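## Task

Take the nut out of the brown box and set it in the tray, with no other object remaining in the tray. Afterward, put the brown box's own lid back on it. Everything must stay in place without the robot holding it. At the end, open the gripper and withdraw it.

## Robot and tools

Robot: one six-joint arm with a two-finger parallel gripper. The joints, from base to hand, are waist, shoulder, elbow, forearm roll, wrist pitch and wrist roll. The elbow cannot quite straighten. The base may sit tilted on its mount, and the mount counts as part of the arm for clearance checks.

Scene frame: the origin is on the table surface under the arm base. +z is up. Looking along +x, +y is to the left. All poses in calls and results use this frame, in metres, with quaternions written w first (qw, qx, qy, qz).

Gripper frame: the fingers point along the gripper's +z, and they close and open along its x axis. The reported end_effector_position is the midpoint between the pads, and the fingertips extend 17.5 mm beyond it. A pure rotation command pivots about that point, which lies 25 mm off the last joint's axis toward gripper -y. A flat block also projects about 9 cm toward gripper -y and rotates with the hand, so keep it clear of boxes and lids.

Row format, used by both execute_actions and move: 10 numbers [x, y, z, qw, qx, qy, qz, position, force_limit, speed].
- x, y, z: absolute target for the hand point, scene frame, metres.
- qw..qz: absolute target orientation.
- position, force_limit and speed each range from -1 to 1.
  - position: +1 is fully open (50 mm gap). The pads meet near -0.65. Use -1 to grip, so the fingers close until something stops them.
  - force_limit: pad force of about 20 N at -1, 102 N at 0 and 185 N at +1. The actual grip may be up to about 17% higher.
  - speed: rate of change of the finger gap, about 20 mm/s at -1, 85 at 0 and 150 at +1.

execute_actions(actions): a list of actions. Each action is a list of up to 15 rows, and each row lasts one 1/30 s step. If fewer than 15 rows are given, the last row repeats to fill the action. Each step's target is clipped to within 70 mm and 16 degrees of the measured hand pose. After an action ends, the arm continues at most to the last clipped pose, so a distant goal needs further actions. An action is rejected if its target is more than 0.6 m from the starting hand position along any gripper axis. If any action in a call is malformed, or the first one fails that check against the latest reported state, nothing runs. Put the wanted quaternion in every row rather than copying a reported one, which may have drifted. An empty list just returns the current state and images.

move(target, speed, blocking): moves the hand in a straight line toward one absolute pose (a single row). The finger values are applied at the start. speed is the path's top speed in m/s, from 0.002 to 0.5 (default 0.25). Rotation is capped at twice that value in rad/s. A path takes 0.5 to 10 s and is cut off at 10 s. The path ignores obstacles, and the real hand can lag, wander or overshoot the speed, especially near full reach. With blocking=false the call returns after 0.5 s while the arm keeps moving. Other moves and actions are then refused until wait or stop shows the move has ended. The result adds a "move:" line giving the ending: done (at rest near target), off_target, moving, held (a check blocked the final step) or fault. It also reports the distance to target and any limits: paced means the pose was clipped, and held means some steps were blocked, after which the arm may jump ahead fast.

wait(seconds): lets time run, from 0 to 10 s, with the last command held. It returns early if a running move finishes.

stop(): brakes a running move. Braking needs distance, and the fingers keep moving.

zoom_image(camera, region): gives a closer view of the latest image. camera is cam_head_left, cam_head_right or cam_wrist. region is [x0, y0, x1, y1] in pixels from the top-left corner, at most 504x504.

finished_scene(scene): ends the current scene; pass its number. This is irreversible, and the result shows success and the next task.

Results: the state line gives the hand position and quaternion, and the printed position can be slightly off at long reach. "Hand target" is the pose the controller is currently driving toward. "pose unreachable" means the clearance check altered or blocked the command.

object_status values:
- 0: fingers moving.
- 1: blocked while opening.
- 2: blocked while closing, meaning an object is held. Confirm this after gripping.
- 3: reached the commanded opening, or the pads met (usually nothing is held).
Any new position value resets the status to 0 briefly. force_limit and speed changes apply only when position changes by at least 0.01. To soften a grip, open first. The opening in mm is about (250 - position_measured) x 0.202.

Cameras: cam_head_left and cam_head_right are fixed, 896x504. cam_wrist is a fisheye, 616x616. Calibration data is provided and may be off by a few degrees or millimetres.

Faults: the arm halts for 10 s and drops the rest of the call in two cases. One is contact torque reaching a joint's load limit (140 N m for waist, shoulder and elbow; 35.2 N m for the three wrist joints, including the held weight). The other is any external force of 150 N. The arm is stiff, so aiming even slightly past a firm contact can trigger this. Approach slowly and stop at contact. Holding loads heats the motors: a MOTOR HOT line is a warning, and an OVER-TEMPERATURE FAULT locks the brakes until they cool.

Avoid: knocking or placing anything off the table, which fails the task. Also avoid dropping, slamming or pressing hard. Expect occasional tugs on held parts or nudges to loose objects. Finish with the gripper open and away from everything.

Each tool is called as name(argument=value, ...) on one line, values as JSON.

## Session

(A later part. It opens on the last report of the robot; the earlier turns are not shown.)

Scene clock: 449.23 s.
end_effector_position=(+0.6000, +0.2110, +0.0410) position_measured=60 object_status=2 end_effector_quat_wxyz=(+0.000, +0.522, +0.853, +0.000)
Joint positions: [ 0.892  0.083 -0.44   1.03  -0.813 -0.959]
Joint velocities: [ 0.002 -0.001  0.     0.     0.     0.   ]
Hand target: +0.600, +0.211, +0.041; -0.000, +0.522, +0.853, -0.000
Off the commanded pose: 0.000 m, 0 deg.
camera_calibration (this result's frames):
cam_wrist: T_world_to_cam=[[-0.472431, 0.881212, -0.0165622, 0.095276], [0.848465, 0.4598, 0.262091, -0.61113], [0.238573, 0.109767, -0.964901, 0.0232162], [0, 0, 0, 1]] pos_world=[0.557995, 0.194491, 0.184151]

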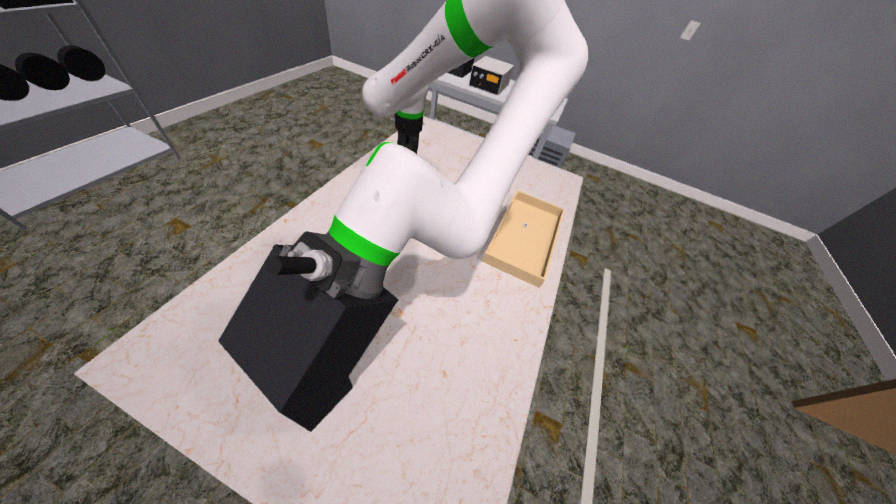

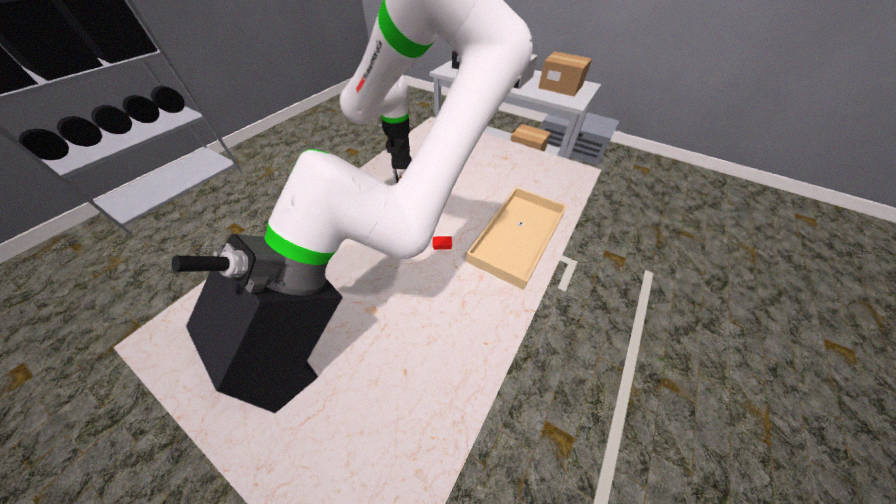

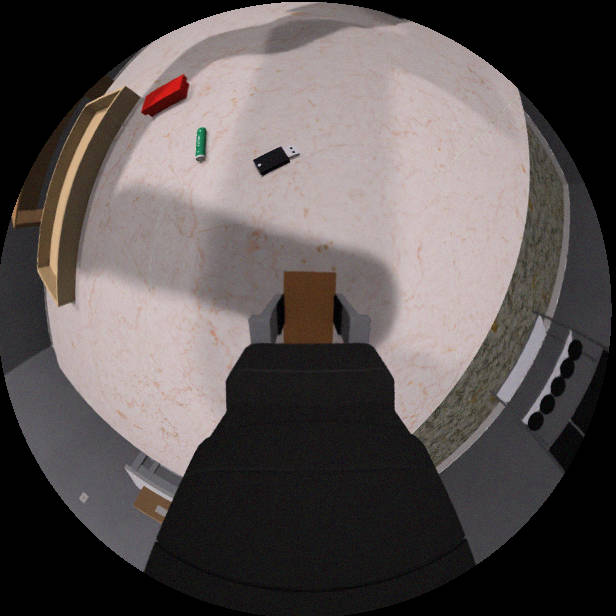

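execute_actions(actions=[[[0.6, 0.211, 0.0405, 0, 0.5218, 0.8531, 0, -1, -0.3, 0], [0.6, 0.211, 0.04, 0, 0.5218, 0.8531, 0, -1, -0.3, 0], [0.6, 0.211, 0.0395, 0, 0.5218, 0.8531, 0, -1, -0.3, 0], [0.6, 0.211, 0.039, 0, 0.5218, 0.8531, 0, -1, -0.3, 0], [0.6, 0.211, 0.0385, 0, 0.5218, 0.8531, 0, -1, -0.3, 0], [0.6, 0.211, 0.038, 0, 0.5218, 0.8531, 0, -1, -0.3, 0]]])

zoom_image(camera="cam_wrist", region=[240, 230, 380, 350])

Scene clock: 458.07 s.
end_effector_position=(+0.6000, +0.2110, +0.0380) position_measured=60 object_status=2 end_effector_quat_wxyz=(-0.000, +0.522, +0.853, -0.000)
Joint positions: [ 0.887  0.088 -0.44   1.034 -0.807 -0.961]
Joint velocities: [-0.002 -0.    -0.    -0.001  0.    -0.   ]
Hand target: +0.600, +0.211, +0.038; -0.000, +0.522, +0.853, -0.000
Off the commanded pose: 0.000 m, 0 deg.
camera_calibration (this result's frames):
cam_wrist: T_world_to_cam=[[-0.472456, 0.881198, -0.0165951, 0.0952437], [0.848473, 0.459844, 0.261987, -0.610293], [0.238494, 0.109697, -0.964929, 0.020372], [0, 0, 0, 1]] pos_world=[0.557957, 0.194476, 0.181127]

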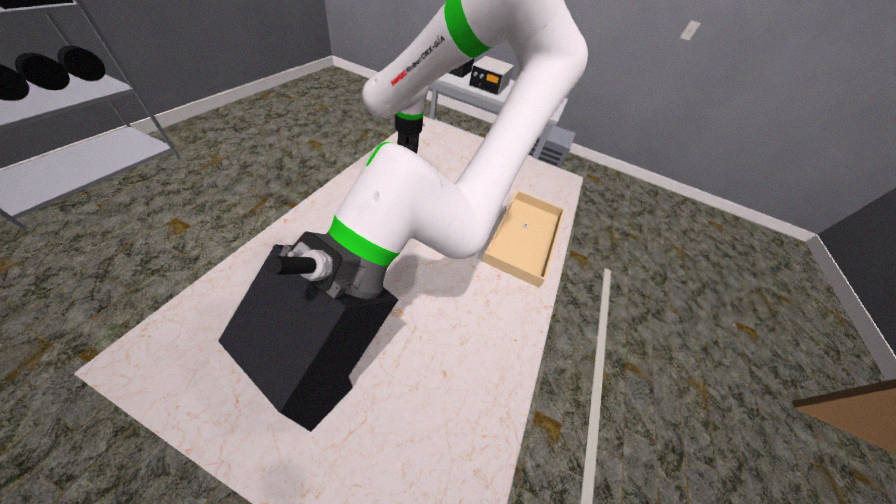

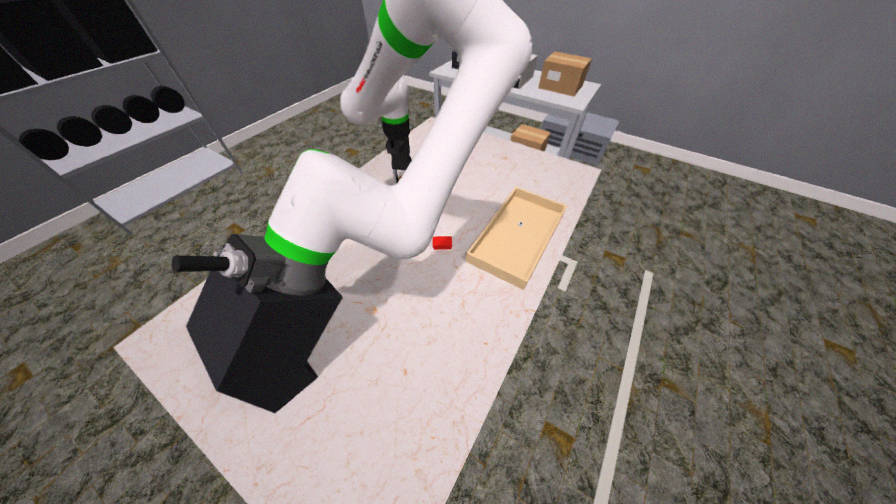

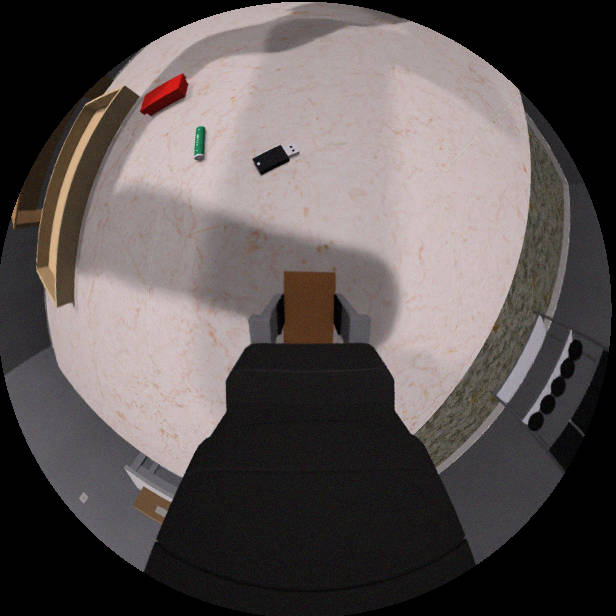

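Region (240, 230, 380, 350) of cam_wrist's 616x616 image, scaled by 3.600, with more detail than that image has; it fills the top 432 rows of this view, and the rest is white.

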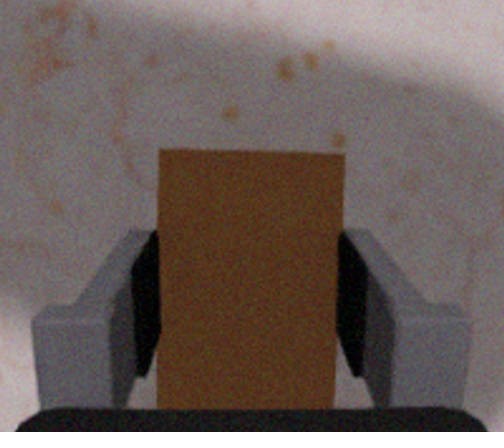

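execute_actions(actions=[[[0.6004, 0.2112, 0.038, 0, 0.5218, 0.8531, 0, -1, -0.3, 0], [0.6008, 0.2114, 0.038, 0, 0.5218, 0.8531, 0, -1, -0.3, 0], [0.6012, 0.2116, 0.038, 0, 0.5218, 0.8531, 0, -1, -0.3, 0], [0.6016, 0.2118, 0.038, 0, 0.5218, 0.8531, 0, -1, -0.3, 0], [0.602, 0.212, 0.038, 0, 0.5218, 0.8531, 0, -1, -0.3, 0], [0.6024, 0.2122, 0.038, 0, 0.5218, 0.8531, 0, -1, -0.3, 0]], [[0.6024, 0.2122, 0.038, 0, 0.5218, 0.8531, 0, 1, -0.3, -0.5]]])

zoom_image(camera="cam_wrist", region=[240, 230, 380, 350])

Scene clock: 469.97 s.
end_effector_position=(+0.6024, +0.2122, +0.0380) position_measured=3 object_status=3 end_effector_quat_wxyz=(-0.000, +0.522, +0.853, -0.000)
Joint positions: [ 0.887  0.092 -0.431  1.03  -0.809 -0.956]
Joint velocities: [ 0.001 -0.     0.    -0.    -0.001 -0.002]
Hand target: +0.602, +0.212, +0.038; -0.000, +0.522, +0.853, -0.000
Off the commanded pose: 0.000 m, 0 deg.
camera_calibration (this result's frames):
cam_wrist: T_world_to_cam=[[-0.472399, 0.881229, -0.0165687, 0.0952735], [0.848517, 0.459788, 0.261942, -0.612883], [0.238449, 0.109682, -0.964941, 0.0196744], [0, 0, 0, 1]] pos_world=[0.560358, 0.195681, 0.181103]

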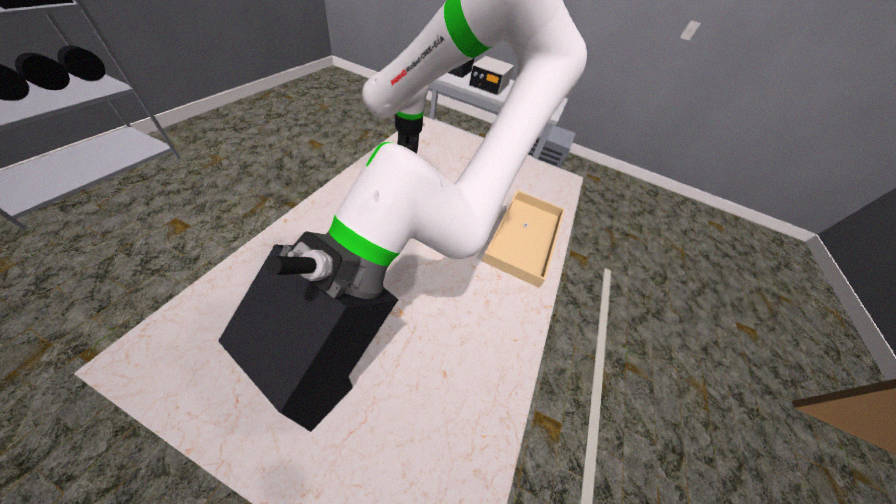

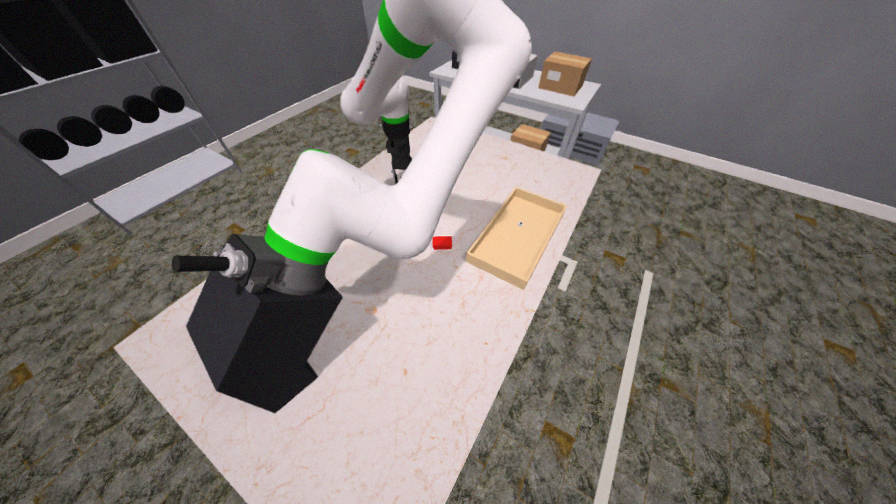

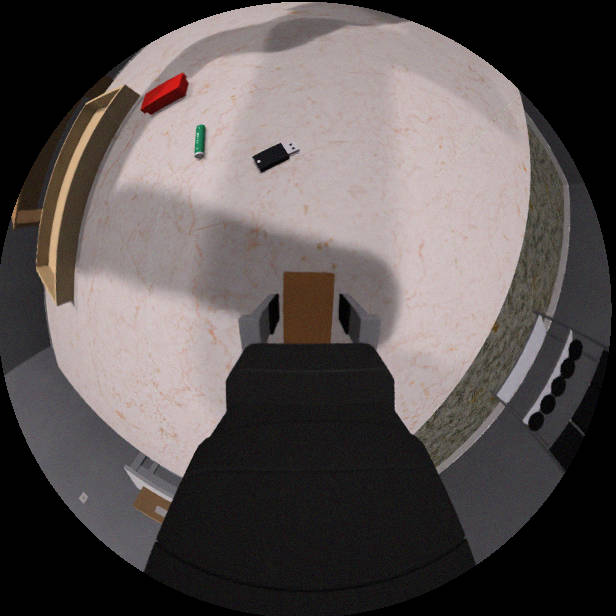

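Region (240, 230, 380, 350) of cam_wrist's 616x616 image, scaled by 3.600, with more detail than that image has; it fills the top 432 rows of this view, and the rest is white.

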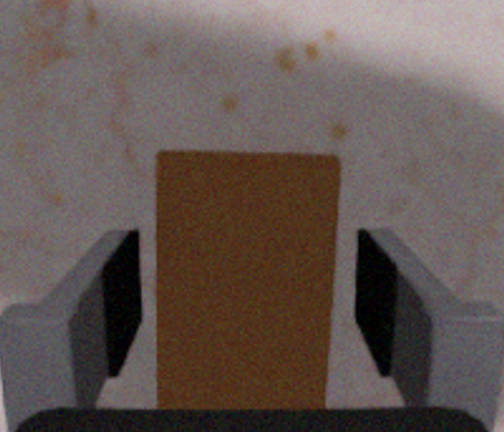

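move(target=[0.6024, 0.2122, 0.09, 0, 0.5218, 0.8531, 0, 1, -0.3, 0], speed=0.1)

move(target=[0.72, 0.3, 0.09, 0, 0.5218, 0.8531, 0, 1, -0.3, 0], speed=0.2)

zoom_image(camera="cam_wrist", region=[230, 90, 390, 250])

Scene clock: 474.60 s.
end_effector_position=(+0.6025, +0.2121, +0.0899) position_measured=3 object_status=3 end_effector_quat_wxyz=(+0.000, +0.522, +0.853, -0.000)
Joint positions: [ 0.976  0.012 -0.425  0.965 -0.923 -0.918]
Joint velocities: [-0.     0.001  0.    -0.001  0.001  0.   ]
Hand target: +0.603, +0.212, +0.090; +0.000, +0.522, +0.853, +0.000
Off the commanded pose: 0.000 m, 0 deg.
move: done
camera_calibration (this result's frames):
cam_wrist: T_world_to_cam=[[-0.472578, 0.881128, -0.0168652, 0.0964053], [0.848331, 0.460006, 0.262161, -0.626543], [0.238755, 0.109584, -0.964877, 0.0696005], [0, 0, 0, 1]] pos_world=[0.560458, 0.195641, 0.233037]

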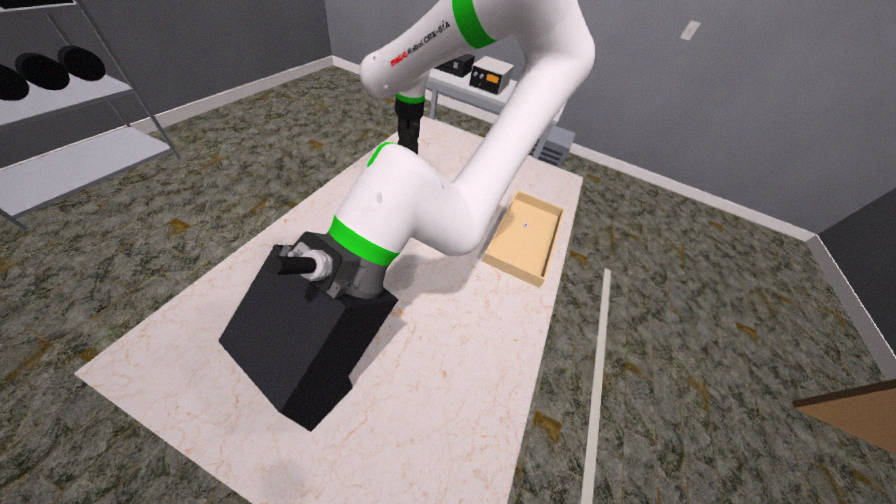

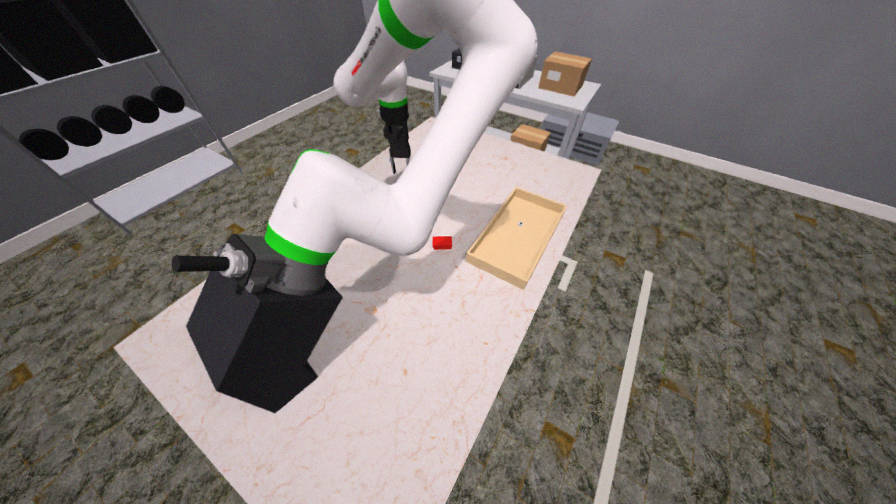

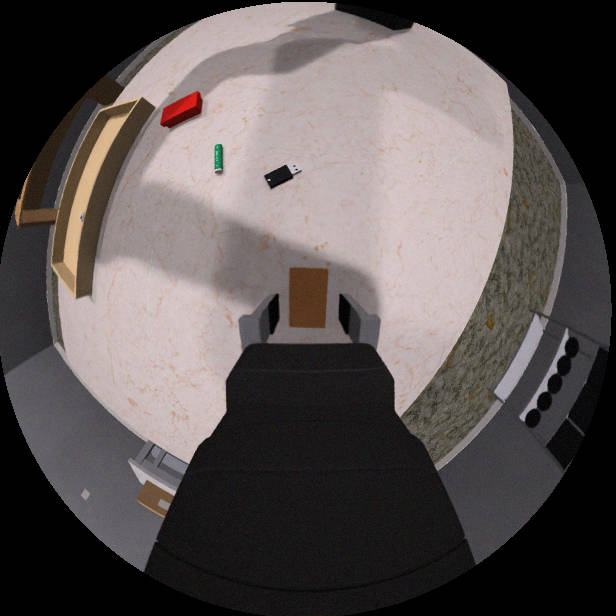

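Scene clock: 475.80 s.
end_effector_position=(+0.7200, +0.3004, +0.0901) position_measured=3 object_status=3 end_effector_quat_wxyz=(+0.000, +0.522, +0.853, +0.000)
Joint positions: [ 0.991  0.312  0.102  0.85  -1.074 -0.715]
Joint velocities: [-0.002  0.     0.001 -0.    -0.     0.   ]
Hand target: +0.720, +0.300, +0.090; +0.000, +0.522, +0.853, +0.000
Off the commanded pose: 0.000 m, 0 deg.
move: done
camera_calibration (this result's frames):
cam_wrist: T_world_to_cam=[[-0.472503, 0.881169, -0.0167967, 0.0740744], [0.848337, 0.459898, 0.262333, -0.766871], [0.238884, 0.109704, -0.964831, 0.0318719], [0, 0, 0, 1]] pos_world=[0.677952, 0.283914, 0.233171]

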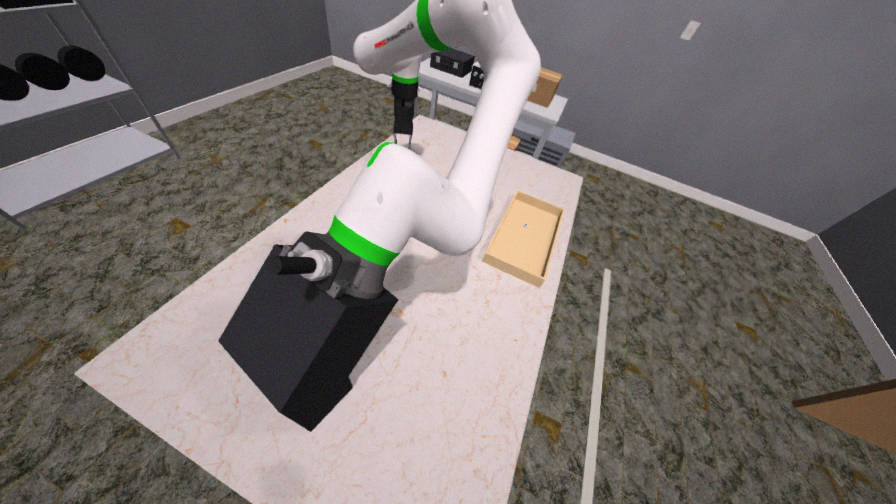

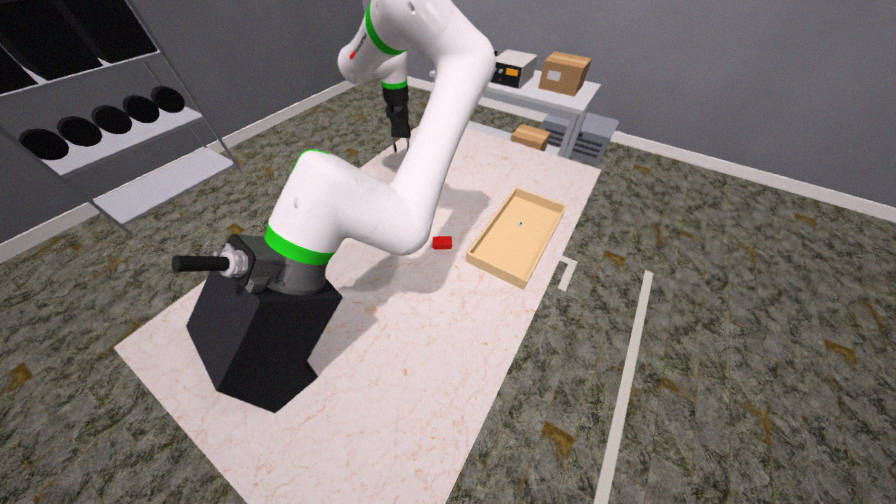

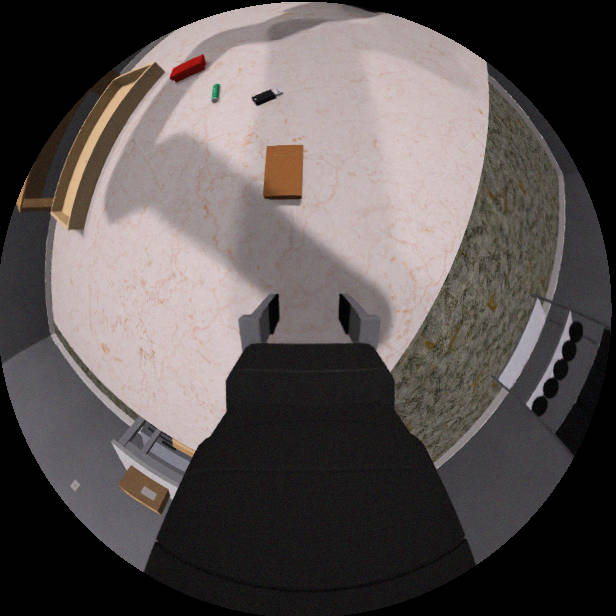

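Region (230, 90, 390, 250) of cam_wrist's 616x616 image, scaled by 3.150, with more detail than that image has.

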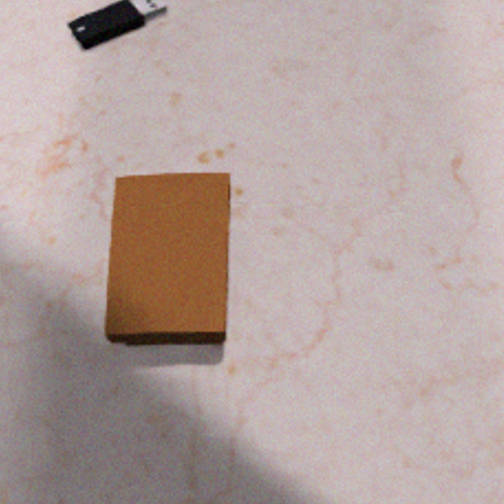

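finished_scene(scene=1)

The scene is finished: the task was done.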